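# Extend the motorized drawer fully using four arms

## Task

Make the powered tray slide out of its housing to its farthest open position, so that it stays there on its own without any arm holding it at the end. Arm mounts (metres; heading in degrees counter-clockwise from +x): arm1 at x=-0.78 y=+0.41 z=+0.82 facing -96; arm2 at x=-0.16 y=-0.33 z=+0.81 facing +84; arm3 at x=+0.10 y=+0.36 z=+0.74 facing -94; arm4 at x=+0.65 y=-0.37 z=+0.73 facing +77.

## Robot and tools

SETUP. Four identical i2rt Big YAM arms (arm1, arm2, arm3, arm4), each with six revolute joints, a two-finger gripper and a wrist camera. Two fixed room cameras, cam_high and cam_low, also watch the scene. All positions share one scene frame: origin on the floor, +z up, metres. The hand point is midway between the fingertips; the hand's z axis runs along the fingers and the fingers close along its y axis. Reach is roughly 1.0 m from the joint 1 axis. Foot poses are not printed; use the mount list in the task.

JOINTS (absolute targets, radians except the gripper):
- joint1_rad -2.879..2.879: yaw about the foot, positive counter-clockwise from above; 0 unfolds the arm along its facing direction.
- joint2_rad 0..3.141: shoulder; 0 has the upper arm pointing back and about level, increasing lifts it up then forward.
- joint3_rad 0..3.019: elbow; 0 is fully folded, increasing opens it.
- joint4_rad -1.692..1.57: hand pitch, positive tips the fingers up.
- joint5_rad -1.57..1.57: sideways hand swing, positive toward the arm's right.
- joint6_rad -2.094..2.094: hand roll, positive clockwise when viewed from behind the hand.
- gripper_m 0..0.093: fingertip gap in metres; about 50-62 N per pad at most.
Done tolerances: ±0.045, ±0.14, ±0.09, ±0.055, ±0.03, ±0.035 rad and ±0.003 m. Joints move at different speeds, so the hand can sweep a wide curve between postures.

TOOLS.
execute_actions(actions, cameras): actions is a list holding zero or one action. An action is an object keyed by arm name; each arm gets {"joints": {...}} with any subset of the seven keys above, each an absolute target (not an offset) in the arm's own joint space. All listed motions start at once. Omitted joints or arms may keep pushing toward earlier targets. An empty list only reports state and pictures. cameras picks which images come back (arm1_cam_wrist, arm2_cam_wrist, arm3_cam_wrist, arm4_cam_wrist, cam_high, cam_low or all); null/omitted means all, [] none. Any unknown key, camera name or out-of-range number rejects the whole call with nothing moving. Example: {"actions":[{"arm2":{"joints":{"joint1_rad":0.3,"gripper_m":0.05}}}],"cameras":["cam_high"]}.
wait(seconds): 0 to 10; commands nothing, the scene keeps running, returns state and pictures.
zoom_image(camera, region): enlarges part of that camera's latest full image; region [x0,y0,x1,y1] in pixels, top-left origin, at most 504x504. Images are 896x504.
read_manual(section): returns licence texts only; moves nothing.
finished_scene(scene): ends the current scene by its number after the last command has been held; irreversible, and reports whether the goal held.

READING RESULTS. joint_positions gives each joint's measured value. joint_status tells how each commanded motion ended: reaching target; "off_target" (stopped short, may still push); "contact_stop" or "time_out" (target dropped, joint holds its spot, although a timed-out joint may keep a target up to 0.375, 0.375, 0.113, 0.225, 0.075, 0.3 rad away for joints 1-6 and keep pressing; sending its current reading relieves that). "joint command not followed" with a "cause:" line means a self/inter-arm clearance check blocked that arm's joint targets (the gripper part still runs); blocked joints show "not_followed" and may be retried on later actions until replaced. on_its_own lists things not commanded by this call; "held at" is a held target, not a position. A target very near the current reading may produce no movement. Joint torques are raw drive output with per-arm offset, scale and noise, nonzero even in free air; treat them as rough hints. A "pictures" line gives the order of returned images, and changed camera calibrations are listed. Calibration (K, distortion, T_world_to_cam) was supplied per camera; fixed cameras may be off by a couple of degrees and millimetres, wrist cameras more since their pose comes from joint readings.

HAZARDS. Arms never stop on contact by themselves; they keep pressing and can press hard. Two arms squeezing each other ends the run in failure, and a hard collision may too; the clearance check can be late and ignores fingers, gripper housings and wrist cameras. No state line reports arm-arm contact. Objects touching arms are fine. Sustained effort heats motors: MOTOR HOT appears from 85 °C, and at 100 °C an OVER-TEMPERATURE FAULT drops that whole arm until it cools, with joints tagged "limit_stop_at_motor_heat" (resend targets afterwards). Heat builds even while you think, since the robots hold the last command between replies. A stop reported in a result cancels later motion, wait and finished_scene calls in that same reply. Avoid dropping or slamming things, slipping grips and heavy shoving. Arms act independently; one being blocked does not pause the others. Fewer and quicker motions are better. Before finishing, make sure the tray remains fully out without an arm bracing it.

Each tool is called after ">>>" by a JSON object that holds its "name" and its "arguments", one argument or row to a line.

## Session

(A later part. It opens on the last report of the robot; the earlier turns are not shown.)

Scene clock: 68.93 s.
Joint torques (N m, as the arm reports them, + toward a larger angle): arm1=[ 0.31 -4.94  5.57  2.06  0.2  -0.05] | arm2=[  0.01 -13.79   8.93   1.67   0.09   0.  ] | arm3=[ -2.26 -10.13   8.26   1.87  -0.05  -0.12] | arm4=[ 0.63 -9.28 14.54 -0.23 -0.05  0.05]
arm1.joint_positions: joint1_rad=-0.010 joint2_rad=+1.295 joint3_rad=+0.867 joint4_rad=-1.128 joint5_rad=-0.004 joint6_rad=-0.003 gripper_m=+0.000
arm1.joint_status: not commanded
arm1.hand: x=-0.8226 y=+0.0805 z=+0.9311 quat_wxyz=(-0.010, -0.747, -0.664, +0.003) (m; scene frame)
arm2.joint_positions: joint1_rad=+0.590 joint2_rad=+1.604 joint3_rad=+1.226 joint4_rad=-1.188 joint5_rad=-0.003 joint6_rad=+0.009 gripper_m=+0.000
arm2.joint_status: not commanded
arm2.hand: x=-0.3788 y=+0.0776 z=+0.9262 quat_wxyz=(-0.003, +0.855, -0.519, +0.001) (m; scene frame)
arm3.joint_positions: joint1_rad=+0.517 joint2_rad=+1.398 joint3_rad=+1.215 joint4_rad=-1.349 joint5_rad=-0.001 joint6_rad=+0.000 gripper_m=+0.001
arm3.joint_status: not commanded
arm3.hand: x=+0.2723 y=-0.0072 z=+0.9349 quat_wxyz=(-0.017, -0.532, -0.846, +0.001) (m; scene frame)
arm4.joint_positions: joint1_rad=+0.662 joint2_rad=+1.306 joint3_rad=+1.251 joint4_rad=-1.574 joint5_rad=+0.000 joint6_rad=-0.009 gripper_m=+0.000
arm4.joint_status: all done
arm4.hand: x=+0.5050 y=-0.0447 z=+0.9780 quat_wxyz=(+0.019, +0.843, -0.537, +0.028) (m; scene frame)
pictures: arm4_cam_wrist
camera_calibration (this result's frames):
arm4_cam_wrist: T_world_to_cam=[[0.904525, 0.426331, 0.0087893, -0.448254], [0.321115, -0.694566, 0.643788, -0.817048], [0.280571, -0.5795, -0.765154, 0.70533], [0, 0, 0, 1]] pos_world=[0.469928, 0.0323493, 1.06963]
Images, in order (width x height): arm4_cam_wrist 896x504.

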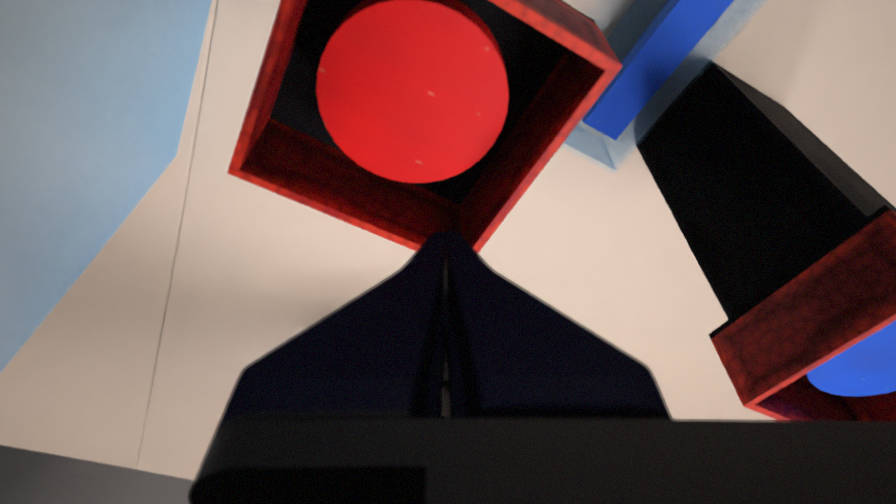

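>>> {"name": "execute_actions", "arguments": {
  "actions": [
    {"arm4": {"joints": {"joint1_rad": 0.6797, "joint2_rad": 1.345, "joint3_rad": 1.3478, "joint4_rad": -1.5735}}}
  ],
  "cameras": []
}}

>>> {"name": "execute_actions", "arguments": {
  "actions": [
    {"arm4": {"joints": {"joint1_rad": 0.6797, "joint2_rad": 1.3696, "joint3_rad": 1.147, "joint4_rad": -1.3482}}}
  ],
  "cameras": ["arm4_cam_wrist", "arm3_cam_wrist"]
}}

Scene clock: 70.17 s.
Joint torques (N m, as the arm reports them, + toward a larger angle): arm1=[ 0.29 -4.73  5.55  2.06  0.2  -0.06] | arm2=[ -0.33 -14.12   8.91   1.71   0.1    0.03] | arm3=[ -2.44 -10.22   8.28   1.85  -0.05  -0.13] | arm4=[ 0.99 -8.91 14.94 -0.14 -0.05  0.05]
arm1.joint_positions: joint1_rad=-0.010 joint2_rad=+1.295 joint3_rad=+0.867 joint4_rad=-1.128 joint5_rad=-0.004 joint6_rad=-0.003 gripper_m=+0.000
arm1.joint_status: not commanded
arm1.hand: x=-0.8226 y=+0.0805 z=+0.9311 quat_wxyz=(-0.010, -0.747, -0.664, +0.003) (m; scene frame)
arm2.joint_positions: joint1_rad=+0.590 joint2_rad=+1.604 joint3_rad=+1.226 joint4_rad=-1.188 joint5_rad=-0.003 joint6_rad=+0.009 gripper_m=+0.000
arm2.joint_status: not commanded
arm2.hand: x=-0.3788 y=+0.0776 z=+0.9262 quat_wxyz=(-0.003, +0.855, -0.519, +0.001) (m; scene frame)
arm3.joint_positions: joint1_rad=+0.517 joint2_rad=+1.398 joint3_rad=+1.215 joint4_rad=-1.349 joint5_rad=-0.001 joint6_rad=+0.000 gripper_m=+0.001
arm3.joint_status: not commanded
arm3.hand: x=+0.2723 y=-0.0072 z=+0.9349 quat_wxyz=(-0.017, -0.532, -0.846, +0.001) (m; scene frame)
arm4.joint_positions: joint1_rad=+0.674 joint2_rad=+1.336 joint3_rad=+1.281 joint4_rad=-1.574 joint5_rad=+0.000 joint6_rad=-0.009 gripper_m=+0.000
arm4.joint_status: all done
arm4.hand: x=+0.4961 y=-0.0363 z=+0.9789 quat_wxyz=(+0.018, +0.846, -0.531, +0.028) (m; scene frame)
pictures: none
No camera images: the call's "cameras" was empty. Leave "cameras" out to get every camera's image.

Scene clock: 71.10 s.
Joint torques (N m, as the arm reports them, + toward a larger angle): arm1=[ 0.35 -4.85  5.53  2.07  0.2  -0.05] | arm2=[ -0.03 -13.71   8.85   1.71   0.08   0.01] | arm3=[ -2.23 -10.14   8.29   1.86  -0.05  -0.12] | arm4=[ 0.99 -9.48  9.13  0.8  -0.05  0.05]
arm1.joint_positions: joint1_rad=-0.010 joint2_rad=+1.295 joint3_rad=+0.867 joint4_rad=-1.128 joint5_rad=-0.004 joint6_rad=-0.003 gripper_m=+0.000
arm1.joint_status: not commanded
arm1.hand: x=-0.8226 y=+0.0805 z=+0.9311 quat_wxyz=(-0.010, -0.747, -0.664, +0.003) (m; scene frame)
arm2.joint_positions: joint1_rad=+0.590 joint2_rad=+1.604 joint3_rad=+1.226 joint4_rad=-1.188 joint5_rad=-0.003 joint6_rad=+0.009 gripper_m=+0.000
arm2.joint_status: not commanded
arm2.hand: x=-0.3788 y=+0.0776 z=+0.9262 quat_wxyz=(-0.003, +0.855, -0.519, +0.001) (m; scene frame)
arm3.joint_positions: joint1_rad=+0.517 joint2_rad=+1.398 joint3_rad=+1.215 joint4_rad=-1.349 joint5_rad=-0.001 joint6_rad=+0.000 gripper_m=+0.001
arm3.joint_status: not commanded
arm3.hand: x=+0.2723 y=-0.0072 z=+0.9349 quat_wxyz=(-0.017, -0.532, -0.846, +0.001) (m; scene frame)
arm4.joint_positions: joint1_rad=+0.674 joint2_rad=+1.363 joint3_rad=+1.148 joint4_rad=-1.373 joint5_rad=+0.000 joint6_rad=-0.009 gripper_m=+0.000
arm4.joint_status: all done
arm4.hand: x=+0.4910 y=-0.0257 z=+0.9180 quat_wxyz=(+0.008, +0.847, -0.532, +0.011) (m; scene frame)
pictures: arm3_cam_wrist, arm4_cam_wrist
camera_calibration (this result's frames):
arm3_cam_wrist: T_world_to_cam=[[-0.901753, -0.431806, -0.0196394, 0.25755], [-0.366082, 0.738762, 0.565876, -0.422936], [-0.22984, 0.517469, -0.824257, 0.96475], [0, 0, 0, 1]] pos_world=[0.299155, -0.075568, 1.03959]
arm4_cam_wrist: T_world_to_cam=[[0.899254, 0.437331, 0.00918601, -0.440707], [0.340705, -0.71343, 0.612321, -0.741929], [0.274341, -0.547503, -0.790556, 0.701536], [0, 0, 0, 1]] pos_world=[0.456627, 0.0475139, 1.01295]
Images, in order (width x height): arm3_cam_wrist 896x504, arm4_cam_wrist 896x504.

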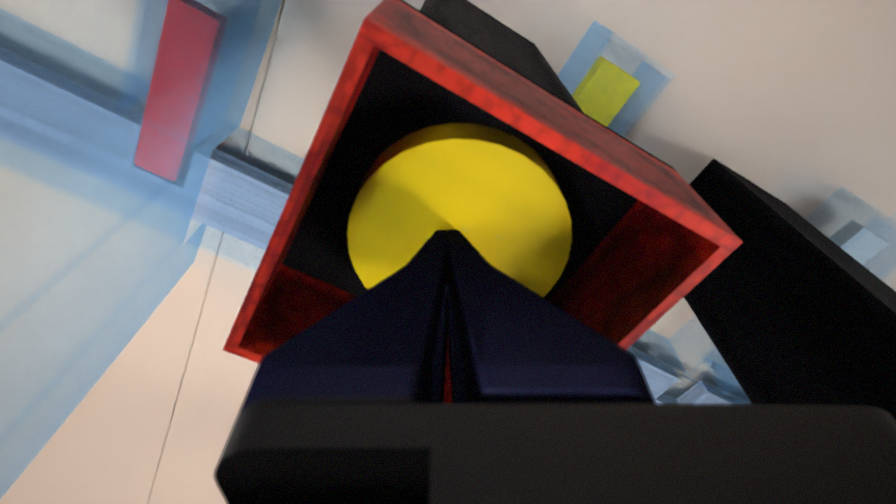

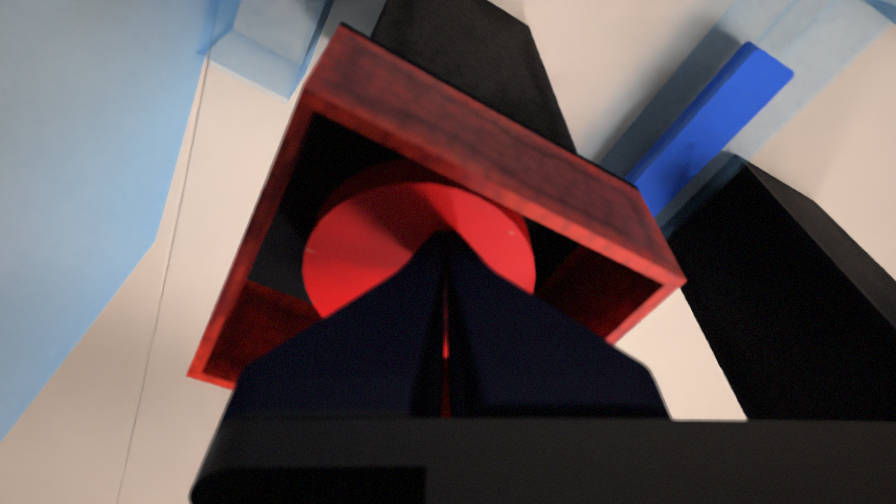

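>>> {"name": "wait", "arguments": {
  "seconds": 2.5
}}

Scene clock: 73.83 s.
Joint torques (N m, as the arm reports them, + toward a larger angle): arm1=[ 0.31 -4.83  5.59  2.11  0.2  -0.05] | arm2=[ -0.68 -13.97   8.83   1.64   0.09   0.01] | arm3=[ -2.17 -10.18   8.27   1.87  -0.05  -0.13] | arm4=[ 1.02 -9.47  9.14  0.79 -0.05  0.05]
arm1.joint_positions: joint1_rad=-0.010 joint2_rad=+1.295 joint3_rad=+0.867 joint4_rad=-1.128 joint5_rad=-0.004 joint6_rad=-0.003 gripper_m=+0.000
arm1.joint_status: not commanded
arm1.hand: x=-0.8226 y=+0.0805 z=+0.9311 quat_wxyz=(-0.010, -0.747, -0.664, +0.003) (m; scene frame)
arm2.joint_positions: joint1_rad=+0.590 joint2_rad=+1.604 joint3_rad=+1.226 joint4_rad=-1.188 joint5_rad=-0.003 joint6_rad=+0.009 gripper_m=+0.000
arm2.joint_status: not commanded
arm2.hand: x=-0.3788 y=+0.0776 z=+0.9262 quat_wxyz=(-0.003, +0.855, -0.519, +0.001) (m; scene frame)
arm3.joint_positions: joint1_rad=+0.517 joint2_rad=+1.398 joint3_rad=+1.215 joint4_rad=-1.349 joint5_rad=-0.001 joint6_rad=+0.000 gripper_m=+0.001
arm3.joint_status: not commanded
arm3.hand: x=+0.2723 y=-0.0072 z=+0.9349 quat_wxyz=(-0.017, -0.532, -0.846, +0.001) (m; scene frame)
arm4.joint_positions: joint1_rad=+0.674 joint2_rad=+1.363 joint3_rad=+1.148 joint4_rad=-1.373 joint5_rad=+0.000 joint6_rad=-0.009 gripper_m=+0.000
arm4.joint_status: all done
arm4.hand: x=+0.4910 y=-0.0257 z=+0.9180 quat_wxyz=(+0.008, +0.847, -0.532, +0.011) (m; scene frame)
wait: 2.50 s; at rest by 0.03 s
pictures: arm1_cam_wrist, arm2_cam_wrist, arm3_cam_wrist, arm4_cam_wrist, cam_high, cam_low
camera_calibration (this result's frames):
arm1_cam_wrist: T_world_to_cam=[[-0.992967, 0.116353, -0.0218857, -0.806944], [0.0825816, 0.813137, 0.576185, -0.52981], [0.084837, 0.570325, -0.817026, 0.905484], [0, 0, 0, 1]] pos_world=[-0.834335, 0.0082786, 1.02741]
arm2_cam_wrist: T_world_to_cam=[[0.884161, 0.466776, 0.0194564, 0.278775], [0.366781, -0.719341, 0.589932, -0.3474], [0.289362, -0.514459, -0.807218, 1.02487], [0, 0, 0, 1]] pos_world=[-0.415621, 0.147229, 1.02681]
arm3_cam_wrist: T_world_to_cam=[[-0.901753, -0.431806, -0.0196394, 0.25755], [-0.366082, 0.738762, 0.565876, -0.422936], [-0.22984, 0.517469, -0.824257, 0.96475], [0, 0, 0, 1]] pos_world=[0.299155, -0.075568, 1.03959]
arm4_cam_wrist: T_world_to_cam=[[0.899254, 0.437331, 0.00918601, -0.440707], [0.340705, -0.71343, 0.612321, -0.741929], [0.274341, -0.547503, -0.790556, 0.701536], [0, 0, 0, 1]] pos_world=[0.456627, 0.0475139, 1.01295]
Images, in order (width x height): arm1_cam_wrist 896x504, arm2_cam_wrist 896x504, arm3_cam_wrist 896x504, arm4_cam_wrist 896x504, cam_high 896x504, cam_low 896x504.

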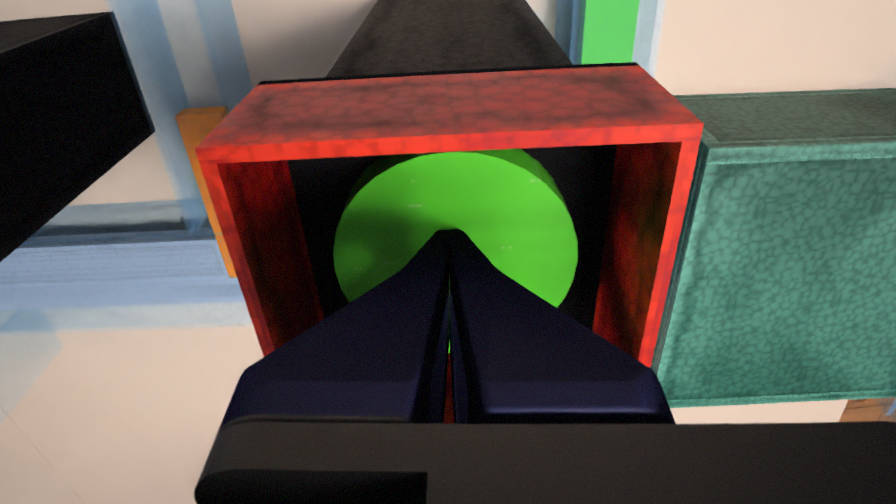

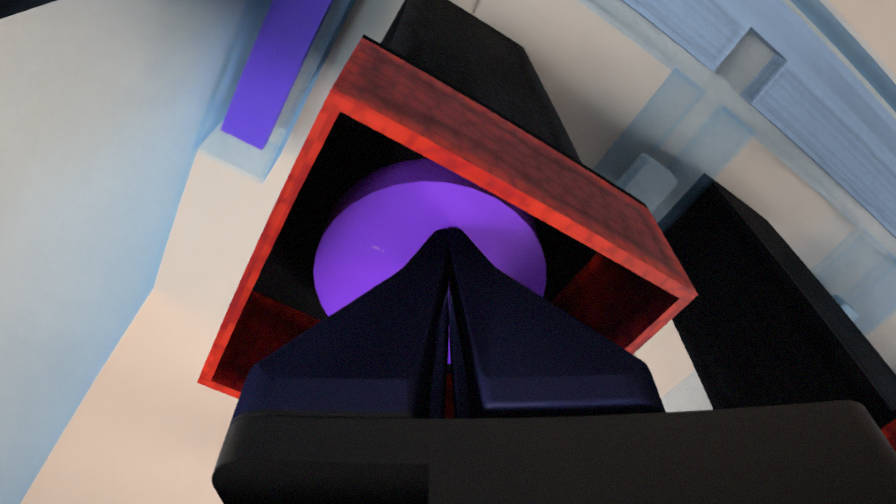

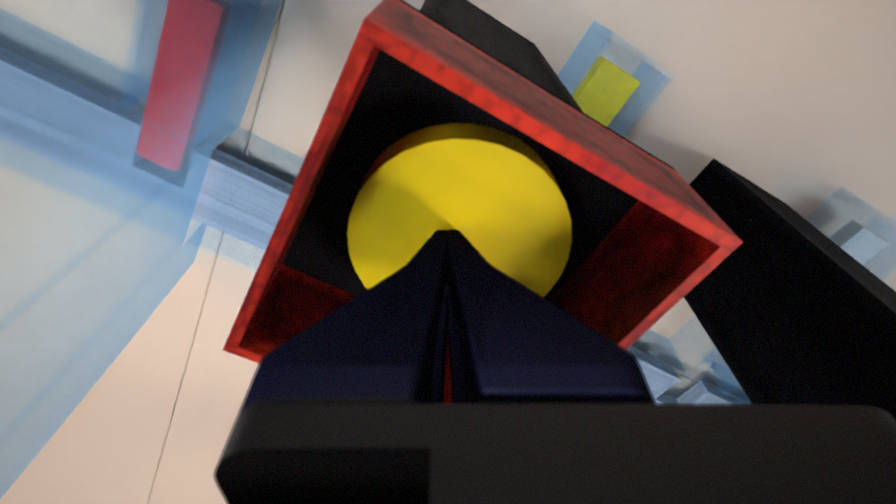

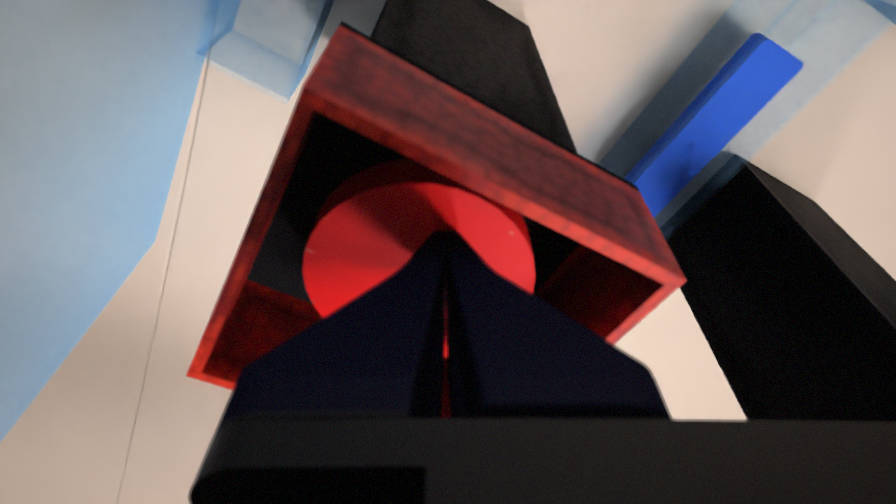

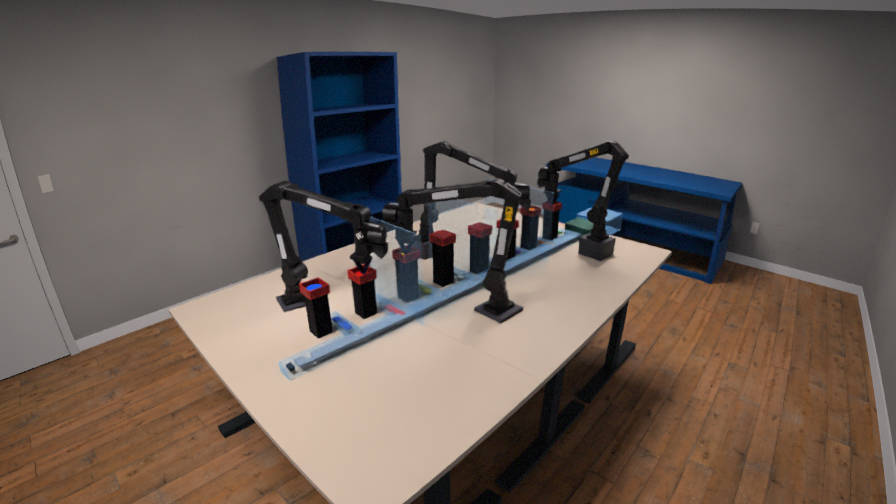

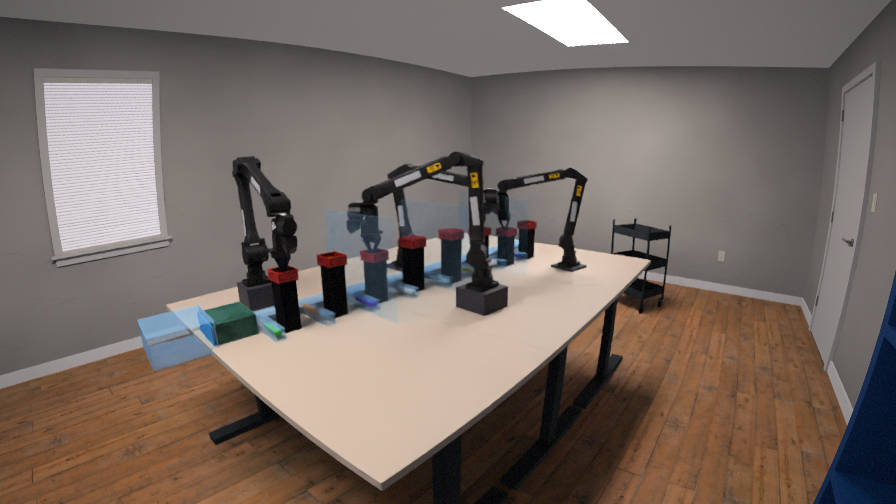

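>>> {"name": "execute_actions", "arguments": {
  "actions": [
    {"arm1": {"joints": {"joint1_rad": -0.01, "joint2_rad": 1.2313, "joint3_rad": 1.0086, "joint4_rad": -1.3481}}}
  ],
  "cameras": []
}}

>>> {"name": "execute_actions", "arguments": {
  "actions": [
    {"arm1": {"joints": {"joint1_rad": 0.5922, "joint2_rad": 1.381, "joint3_rad": 1.1448, "joint4_rad": -1.3346}}}
  ],
  "cameras": ["arm1_cam_wrist"]
}}

Scene clock: 75.27 s.
Joint torques (N m, as the arm reports them, + toward a larger angle): arm1=[ 0.4  -6.25  9.89  0.42  0.2  -0.05] | arm2=[ -0.31 -13.64   8.89   1.7    0.06  -0.01] | arm3=[ -2.33 -10.21   8.26   1.85  -0.05  -0.13] | arm4=[ 0.99 -9.46  9.16  0.78 -0.05  0.05]
arm1.joint_positions: joint1_rad=-0.010 joint2_rad=+1.235 joint3_rad=+0.965 joint4_rad=-1.340 joint5_rad=-0.004 joint6_rad=-0.003 gripper_m=+0.000
arm1.joint_status: all done
arm1.hand: x=-0.8211 y=+0.0960 z=+0.9850 quat_wxyz=(+0.008, -0.747, -0.664, -0.017) (m; scene frame)
arm2.joint_positions: joint1_rad=+0.590 joint2_rad=+1.604 joint3_rad=+1.226 joint4_rad=-1.188 joint5_rad=-0.003 joint6_rad=+0.009 gripper_m=+0.000
arm2.joint_status: not commanded
arm2.hand: x=-0.3788 y=+0.0776 z=+0.9262 quat_wxyz=(-0.003, +0.855, -0.519, +0.001) (m; scene frame)
arm3.joint_positions: joint1_rad=+0.517 joint2_rad=+1.398 joint3_rad=+1.215 joint4_rad=-1.349 joint5_rad=-0.001 joint6_rad=+0.000 gripper_m=+0.001
arm3.joint_status: not commanded
arm3.hand: x=+0.2723 y=-0.0072 z=+0.9349 quat_wxyz=(-0.017, -0.532, -0.846, +0.001) (m; scene frame)
arm4.joint_positions: joint1_rad=+0.674 joint2_rad=+1.363 joint3_rad=+1.148 joint4_rad=-1.373 joint5_rad=+0.000 joint6_rad=-0.009 gripper_m=+0.000
arm4.joint_status: not commanded
arm4.hand: x=+0.4910 y=-0.0257 z=+0.9180 quat_wxyz=(+0.008, +0.847, -0.532, +0.011) (m; scene frame)
pictures: none
No camera images: the call's "cameras" was empty. Leave "cameras" out to get every camera's image.

Scene clock: 76.47 s.
Joint torques (N m, as the arm reports them, + toward a larger angle): arm1=[-0.13 -8.    9.8   0.81  0.13 -0.05] | arm2=[ -0.17 -13.63   8.89   1.73   0.07   0.  ] | arm3=[ -2.17 -10.29   8.25   1.85  -0.05  -0.13] | arm4=[ 0.99 -9.48  9.15  0.77 -0.05  0.05]
arm1.joint_positions: joint1_rad=+0.596 joint2_rad=+1.385 joint3_rad=+1.103 joint4_rad=-1.335 joint5_rad=-0.002 joint6_rad=-0.003 gripper_m=+0.000
arm1.joint_status: all done
arm1.hand: x=-0.6083 y=+0.0826 z=+0.9869 quat_wxyz=(+0.015, -0.515, -0.857, -0.013) (m; scene frame)
arm2.joint_positions: joint1_rad=+0.590 joint2_rad=+1.604 joint3_rad=+1.226 joint4_rad=-1.188 joint5_rad=-0.003 joint6_rad=+0.009 gripper_m=+0.000
arm2.joint_status: not commanded
arm2.hand: x=-0.3788 y=+0.0776 z=+0.9262 quat_wxyz=(-0.003, +0.855, -0.519, +0.001) (m; scene frame)
arm3.joint_positions: joint1_rad=+0.517 joint2_rad=+1.398 joint3_rad=+1.215 joint4_rad=-1.349 joint5_rad=-0.001 joint6_rad=+0.000 gripper_m=+0.001
arm3.joint_status: not commanded
arm3.hand: x=+0.2723 y=-0.0072 z=+0.9349 quat_wxyz=(-0.017, -0.532, -0.846, +0.001) (m; scene frame)
arm4.joint_positions: joint1_rad=+0.674 joint2_rad=+1.363 joint3_rad=+1.148 joint4_rad=-1.373 joint5_rad=+0.000 joint6_rad=-0.009 gripper_m=+0.000
arm4.joint_status: not commanded
arm4.hand: x=+0.4910 y=-0.0257 z=+0.9180 quat_wxyz=(+0.008, +0.847, -0.532, +0.011) (m; scene frame)
pictures: arm1_cam_wrist
camera_calibration (this result's frames):
arm1_cam_wrist: T_world_to_cam=[[-0.882789, -0.469469, -0.0168402, -0.482799], [-0.376791, 0.686199, 0.622221, -0.895766], [-0.280558, 0.555635, -0.78266, 0.676731], [0, 0, 0, 1]] pos_world=[-0.573864, 0.0119992, 1.07888]
Images, in order (width x height): arm1_cam_wrist 896x504.

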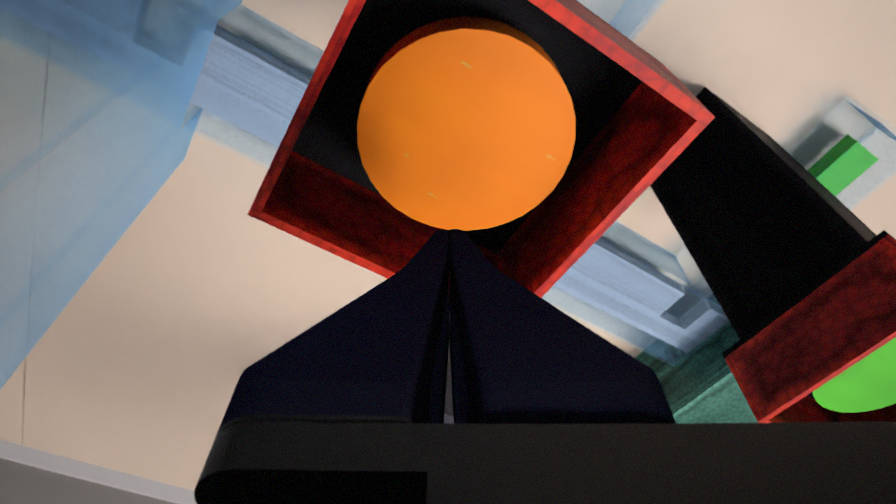

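>>> {"name": "execute_actions", "arguments": {
  "actions": [
    {"arm1": {"joints": {"joint1_rad": 0.594, "joint2_rad": 1.4618, "joint3_rad": 0.9903, "joint4_rad": -1.0992}}}
  ],
  "cameras": ["arm1_cam_wrist", "arm3_cam_wrist"]
}}

Scene clock: 77.63 s.
Joint torques (N m, as the arm reports them, + toward a larger angle): arm1=[ 0.22 -5.42  4.94  2.41  0.12 -0.06] | arm2=[ -0.75 -13.76   8.92   1.65   0.06   0.  ] | arm3=[ -2.26 -10.16   8.27   1.87  -0.06  -0.13] | arm4=[ 1.02 -9.48  9.16  0.79 -0.05  0.05]
arm1.joint_positions: joint1_rad=+0.596 joint2_rad=+1.421 joint3_rad=+1.023 joint4_rad=-1.134 joint5_rad=-0.002 joint6_rad=-0.003 gripper_m=+0.000
arm1.joint_status: all done
arm1.hand: x=-0.5987 y=+0.0648 z=+0.9450 quat_wxyz=(-0.021, -0.515, -0.857, +0.009) (m; scene frame)
arm2.joint_positions: joint1_rad=+0.590 joint2_rad=+1.604 joint3_rad=+1.226 joint4_rad=-1.188 joint5_rad=-0.003 joint6_rad=+0.009 gripper_m=+0.000
arm2.joint_status: not commanded
arm2.hand: x=-0.3788 y=+0.0776 z=+0.9262 quat_wxyz=(-0.003, +0.855, -0.519, +0.001) (m; scene frame)
arm3.joint_positions: joint1_rad=+0.517 joint2_rad=+1.398 joint3_rad=+1.215 joint4_rad=-1.349 joint5_rad=-0.001 joint6_rad=+0.000 gripper_m=+0.001
arm3.joint_status: not commanded
arm3.hand: x=+0.2723 y=-0.0072 z=+0.9349 quat_wxyz=(-0.017, -0.532, -0.846, +0.001) (m; scene frame)
arm4.joint_positions: joint1_rad=+0.674 joint2_rad=+1.363 joint3_rad=+1.148 joint4_rad=-1.373 joint5_rad=+0.000 joint6_rad=-0.009 gripper_m=+0.000
arm4.joint_status: not commanded
arm4.hand: x=+0.4910 y=-0.0257 z=+0.9180 quat_wxyz=(+0.008, +0.847, -0.532, +0.011) (m; scene frame)
pictures: arm1_cam_wrist, arm3_cam_wrist
camera_calibration (this result's frames):
arm1_cam_wrist: T_world_to_cam=[[-0.882296, -0.470404, -0.0165552, -0.483295], [-0.399903, 0.730585, 0.553465, -0.805647], [-0.248257, 0.49494, -0.832708, 0.727137], [0, 0, 0, 1]] pos_world=[-0.568073, 0.00135987, 1.04339]
arm3_cam_wrist: T_world_to_cam=[[-0.901753, -0.431806, -0.0196394, 0.25755], [-0.366082, 0.738762, 0.565876, -0.422936], [-0.22984, 0.517469, -0.824257, 0.96475], [0, 0, 0, 1]] pos_world=[0.299155, -0.075568, 1.03959]
Images, in order (width x height): arm1_cam_wrist 896x504, arm3_cam_wrist 896x504.

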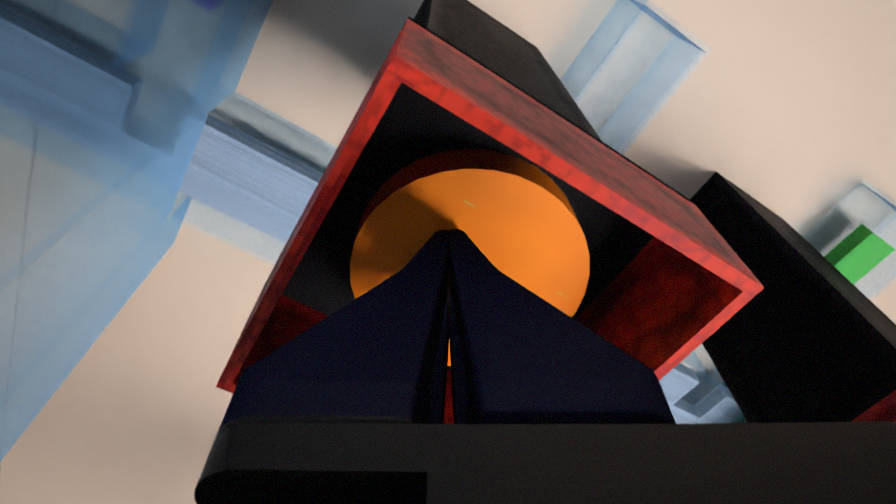

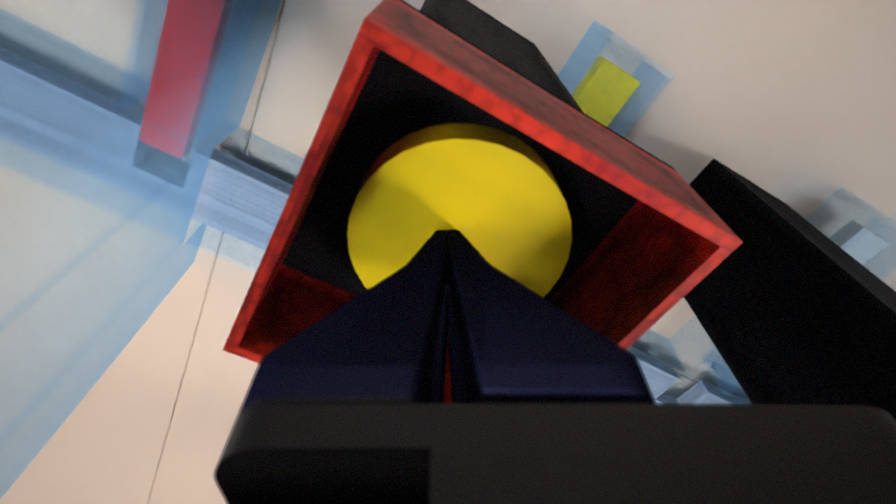

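>>> {"name": "wait", "arguments": {
  "seconds": 4
}}

Scene clock: 81.77 s.
Joint torques (N m, as the arm reports them, + toward a larger angle): arm1=[ 0.33 -5.62  4.94  2.38  0.12 -0.06] | arm2=[ -0.55 -13.98   8.96   1.74   0.02   0.02] | arm3=[ -2.38 -10.14   8.29   1.88  -0.05  -0.13] | arm4=[ 1.   -9.46  9.14  0.78 -0.05  0.05]
arm1.joint_positions: joint1_rad=+0.596 joint2_rad=+1.421 joint3_rad=+1.023 joint4_rad=-1.134 joint5_rad=-0.002 joint6_rad=-0.003 gripper_m=+0.000
arm1.joint_status: all done
arm1.hand: x=-0.5987 y=+0.0648 z=+0.9450 quat_wxyz=(-0.021, -0.515, -0.857, +0.009) (m; scene frame)
arm2.joint_positions: joint1_rad=+0.590 joint2_rad=+1.604 joint3_rad=+1.226 joint4_rad=-1.188 joint5_rad=-0.003 joint6_rad=+0.009 gripper_m=+0.000
arm2.joint_status: not commanded
arm2.hand: x=-0.3788 y=+0.0776 z=+0.9262 quat_wxyz=(-0.003, +0.855, -0.519, +0.001) (m; scene frame)
arm3.joint_positions: joint1_rad=+0.517 joint2_rad=+1.398 joint3_rad=+1.215 joint4_rad=-1.349 joint5_rad=-0.001 joint6_rad=+0.000 gripper_m=+0.001
arm3.joint_status: not commanded
arm3.hand: x=+0.2723 y=-0.0072 z=+0.9349 quat_wxyz=(-0.017, -0.532, -0.846, +0.001) (m; scene frame)
arm4.joint_positions: joint1_rad=+0.674 joint2_rad=+1.363 joint3_rad=+1.148 joint4_rad=-1.373 joint5_rad=+0.000 joint6_rad=-0.009 gripper_m=+0.000
arm4.joint_status: not commanded
arm4.hand: x=+0.4910 y=-0.0257 z=+0.9180 quat_wxyz=(+0.008, +0.847, -0.532, +0.011) (m; scene frame)
wait: 4.00 s; at rest by 0.13 s
pictures: arm1_cam_wrist, arm2_cam_wrist, arm3_cam_wrist, arm4_cam_wrist, cam_high, cam_low
camera_calibration (this result's frames):
arm1_cam_wrist: T_world_to_cam=[[-0.882296, -0.470404, -0.0165552, -0.483295], [-0.399903, 0.730585, 0.553465, -0.805647], [-0.248257, 0.49494, -0.832708, 0.727137], [0, 0, 0, 1]] pos_world=[-0.568073, 0.00135987, 1.04339]
arm2_cam_wrist: T_world_to_cam=[[0.884161, 0.466776, 0.0194564, 0.278775], [0.366781, -0.719341, 0.589932, -0.3474], [0.289362, -0.514459, -0.807218, 1.02487], [0, 0, 0, 1]] pos_world=[-0.415621, 0.147229, 1.02681]
arm3_cam_wrist: T_world_to_cam=[[-0.901753, -0.431806, -0.0196394, 0.25755], [-0.366082, 0.738762, 0.565876, -0.422936], [-0.22984, 0.517469, -0.824257, 0.96475], [0, 0, 0, 1]] pos_world=[0.299155, -0.075568, 1.03959]
arm4_cam_wrist: T_world_to_cam=[[0.899254, 0.437331, 0.00918601, -0.440707], [0.340705, -0.71343, 0.612321, -0.741929], [0.274341, -0.547503, -0.790556, 0.701536], [0, 0, 0, 1]] pos_world=[0.456627, 0.0475139, 1.01295]
Images, in order (width x height): arm1_cam_wrist 896x504, arm2_cam_wrist 896x504, arm3_cam_wrist 896x504, arm4_cam_wrist 896x504, cam_high 896x504, cam_low 896x504.

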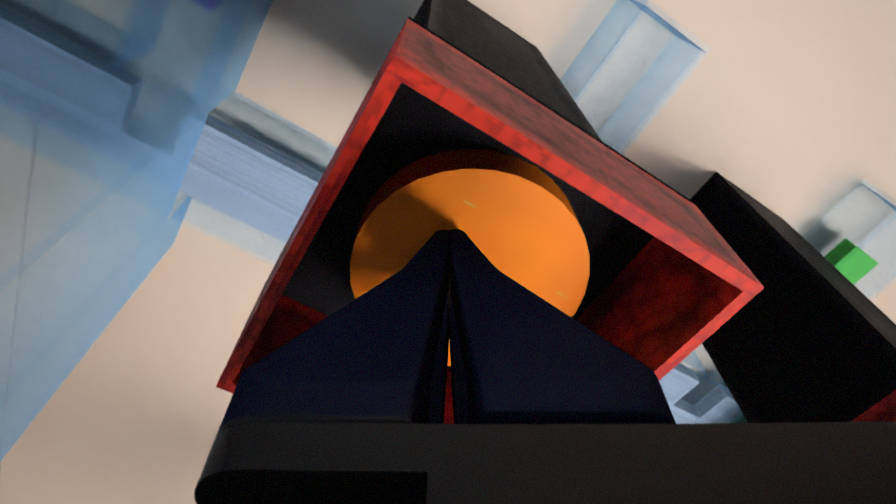

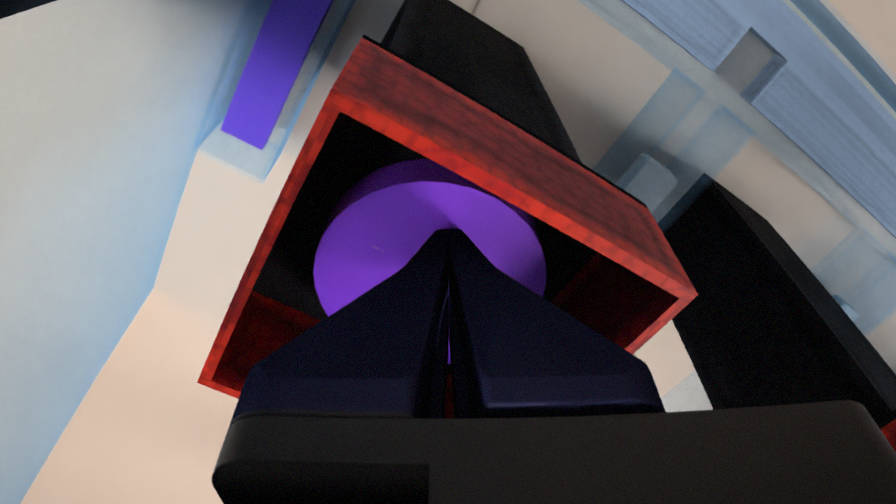

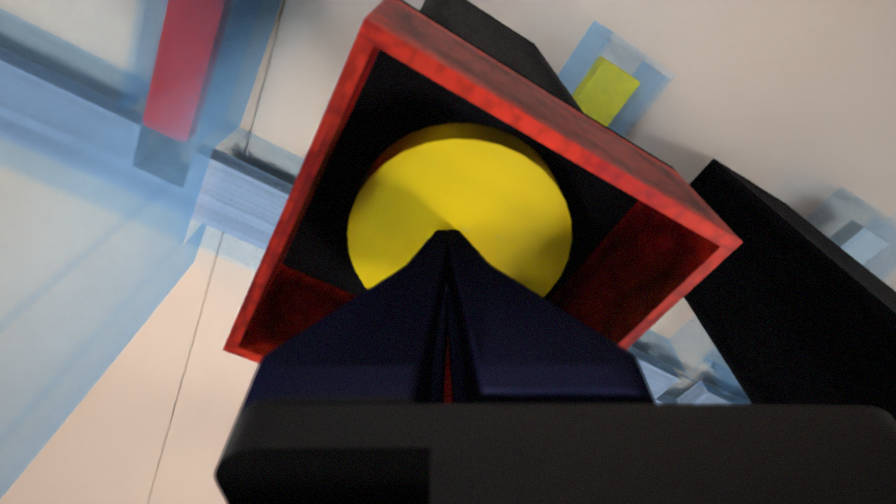

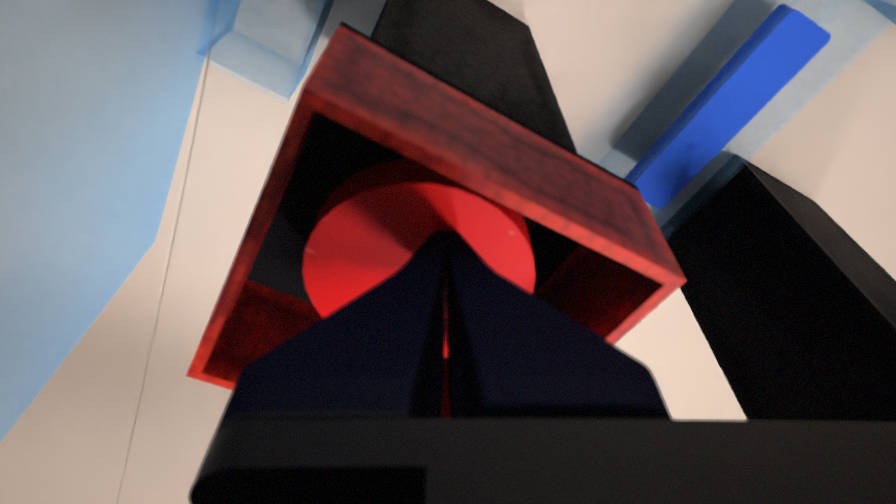

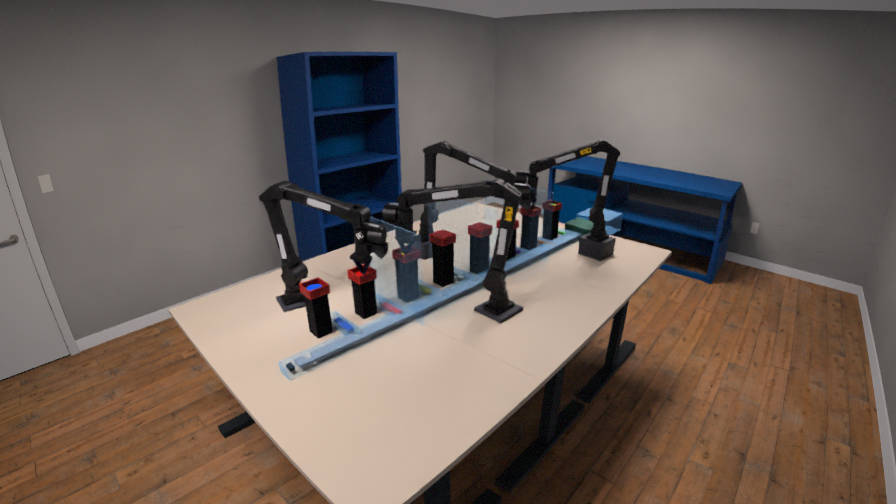

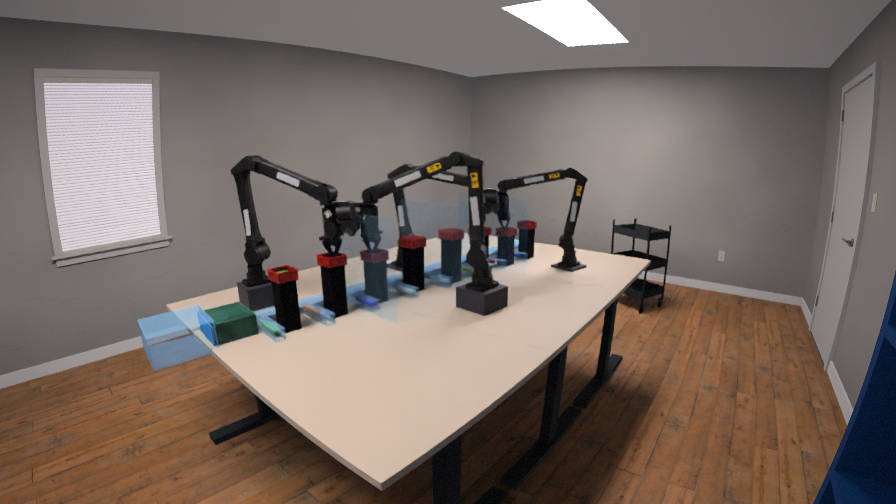

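>>> {"name": "zoom_image", "arguments": {
  "camera": "cam_low",
  "region": [200, 260, 400, 360]
}}

>>> {"name": "wait", "arguments": {
  "seconds": 3
}}

Region (200, 260, 400, 360) of cam_low's 896x504 image, scaled by 2.520, with more detail than that image has.

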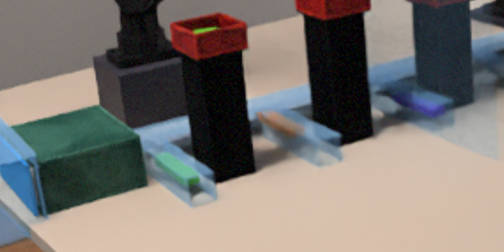

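Scene clock: 84.90 s.
Joint torques (N m, as the arm reports them, + toward a larger angle): arm1=[ 0.26 -5.6   4.91  2.38  0.11 -0.06] | arm2=[ -0.35 -13.65   8.83   1.74   0.04   0.  ] | arm3=[ -2.28 -10.28   8.3    1.87  -0.05  -0.13] | arm4=[ 1.   -9.46  9.16  0.78 -0.05  0.05]
arm1.joint_positions: joint1_rad=+0.596 joint2_rad=+1.421 joint3_rad=+1.023 joint4_rad=-1.134 joint5_rad=-0.002 joint6_rad=-0.003 gripper_m=+0.000
arm1.joint_status: all done
arm1.hand: x=-0.5987 y=+0.0648 z=+0.9450 quat_wxyz=(-0.021, -0.515, -0.857, +0.009) (m; scene frame)
arm2.joint_positions: joint1_rad=+0.590 joint2_rad=+1.604 joint3_rad=+1.226 joint4_rad=-1.188 joint5_rad=-0.003 joint6_rad=+0.009 gripper_m=+0.000
arm2.joint_status: not commanded
arm2.hand: x=-0.3788 y=+0.0776 z=+0.9262 quat_wxyz=(-0.003, +0.855, -0.519, +0.001) (m; scene frame)
arm3.joint_positions: joint1_rad=+0.517 joint2_rad=+1.398 joint3_rad=+1.215 joint4_rad=-1.349 joint5_rad=-0.001 joint6_rad=+0.000 gripper_m=+0.001
arm3.joint_status: not commanded
arm3.hand: x=+0.2723 y=-0.0072 z=+0.9349 quat_wxyz=(-0.017, -0.532, -0.846, +0.001) (m; scene frame)
arm4.joint_positions: joint1_rad=+0.674 joint2_rad=+1.363 joint3_rad=+1.148 joint4_rad=-1.373 joint5_rad=+0.000 joint6_rad=-0.009 gripper_m=+0.000
arm4.joint_status: not commanded
arm4.hand: x=+0.4910 y=-0.0257 z=+0.9180 quat_wxyz=(+0.008, +0.847, -0.532, +0.011) (m; scene frame)
wait: 3.00 s; at rest by 0.13 s
pictures: arm1_cam_wrist, arm2_cam_wrist, arm3_cam_wrist, arm4_cam_wrist, cam_high, cam_low
camera_calibration (this result's frames):
arm1_cam_wrist: T_world_to_cam=[[-0.882296, -0.470404, -0.0165552, -0.483295], [-0.399903, 0.730585, 0.553465, -0.805647], [-0.248257, 0.49494, -0.832708, 0.727137], [0, 0, 0, 1]] pos_world=[-0.568073, 0.00135987, 1.04339]
arm2_cam_wrist: T_world_to_cam=[[0.884161, 0.466776, 0.0194564, 0.278775], [0.366781, -0.719341, 0.589932, -0.3474], [0.289362, -0.514459, -0.807218, 1.02487], [0, 0, 0, 1]] pos_world=[-0.415621, 0.147229, 1.02681]
arm3_cam_wrist: T_world_to_cam=[[-0.901753, -0.431806, -0.0196394, 0.25755], [-0.366082, 0.738762, 0.565876, -0.422936], [-0.22984, 0.517469, -0.824257, 0.96475], [0, 0, 0, 1]] pos_world=[0.299155, -0.075568, 1.03959]
arm4_cam_wrist: T_world_to_cam=[[0.899254, 0.437331, 0.00918601, -0.440707], [0.340705, -0.71343, 0.612321, -0.741929], [0.274341, -0.547503, -0.790556, 0.701536], [0, 0, 0, 1]] pos_world=[0.456627, 0.0475139, 1.01295]
Images, in order (width x height): arm1_cam_wrist 896x504, arm2_cam_wrist 896x504, arm3_cam_wrist 896x504, arm4_cam_wrist 896x504, cam_high 896x504, cam_low 896x504.

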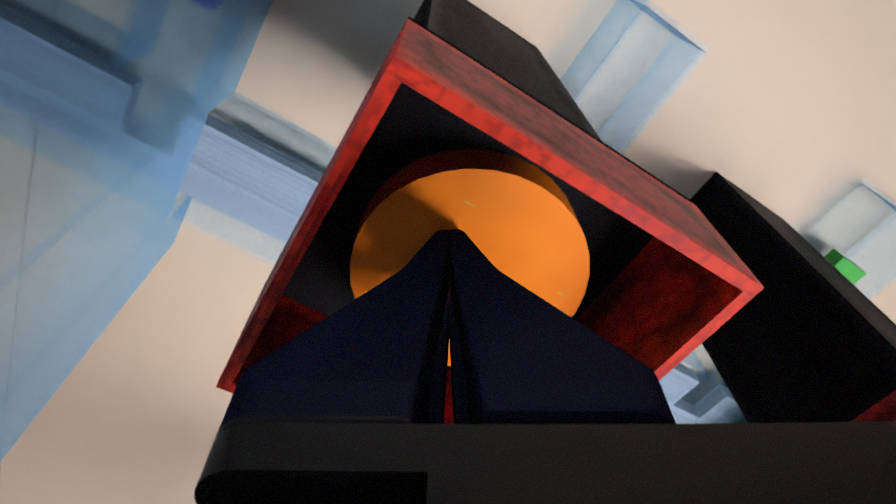

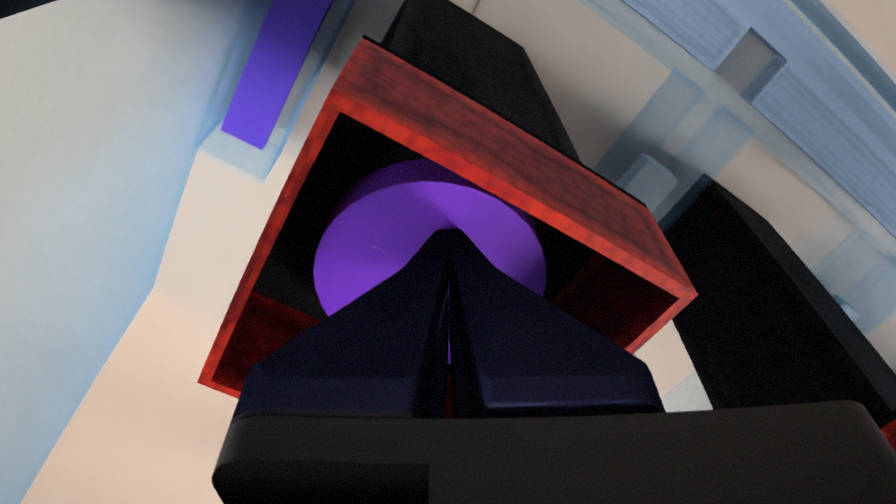

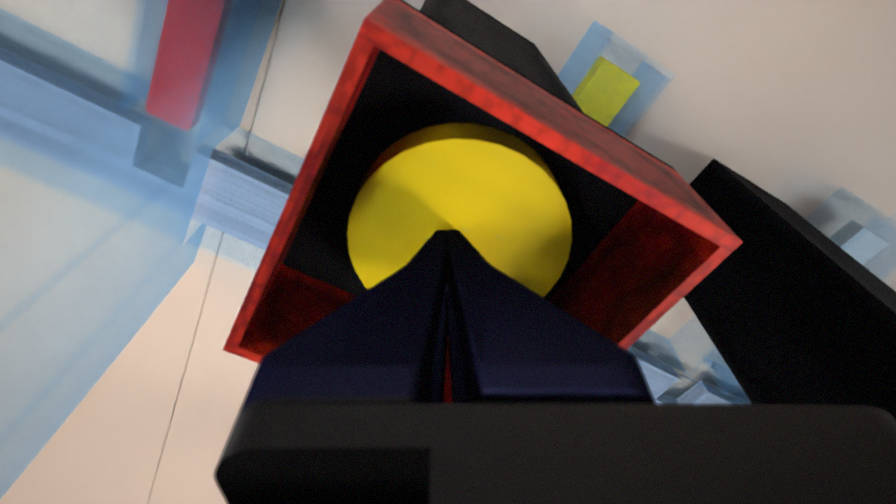

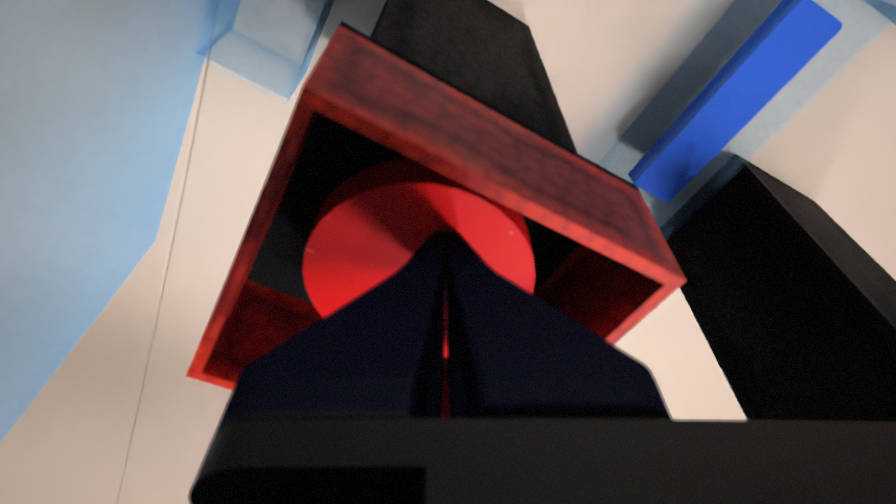

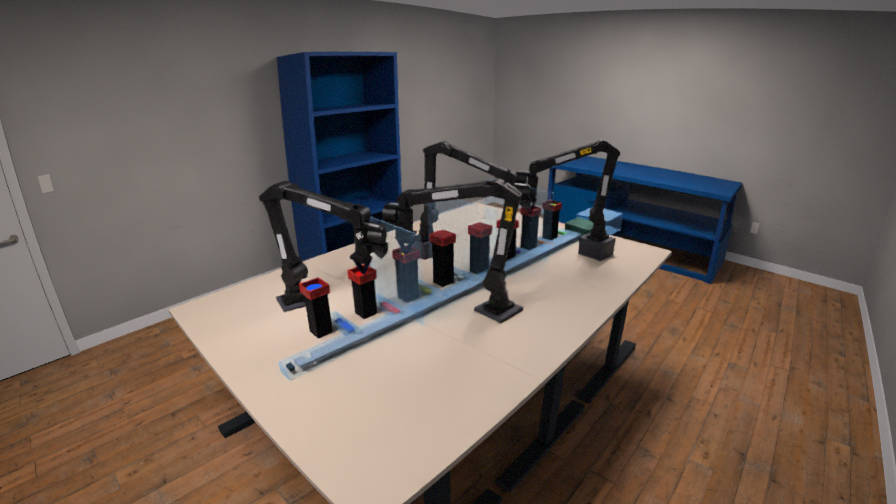

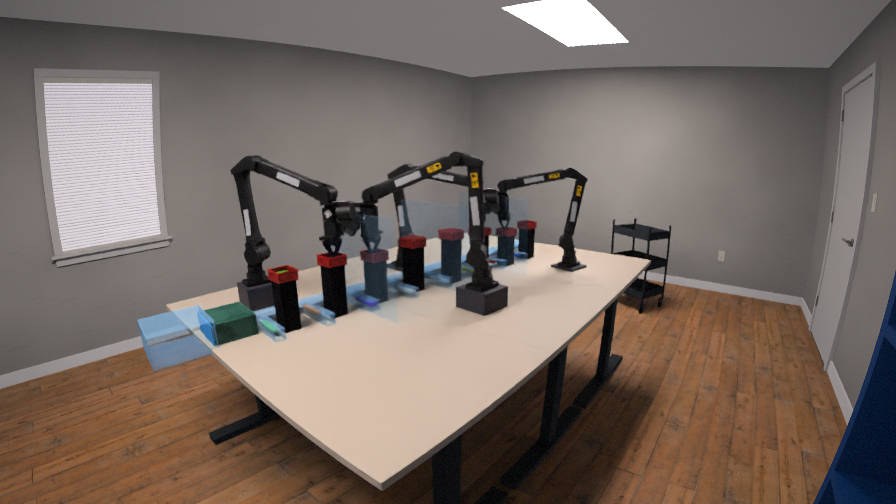

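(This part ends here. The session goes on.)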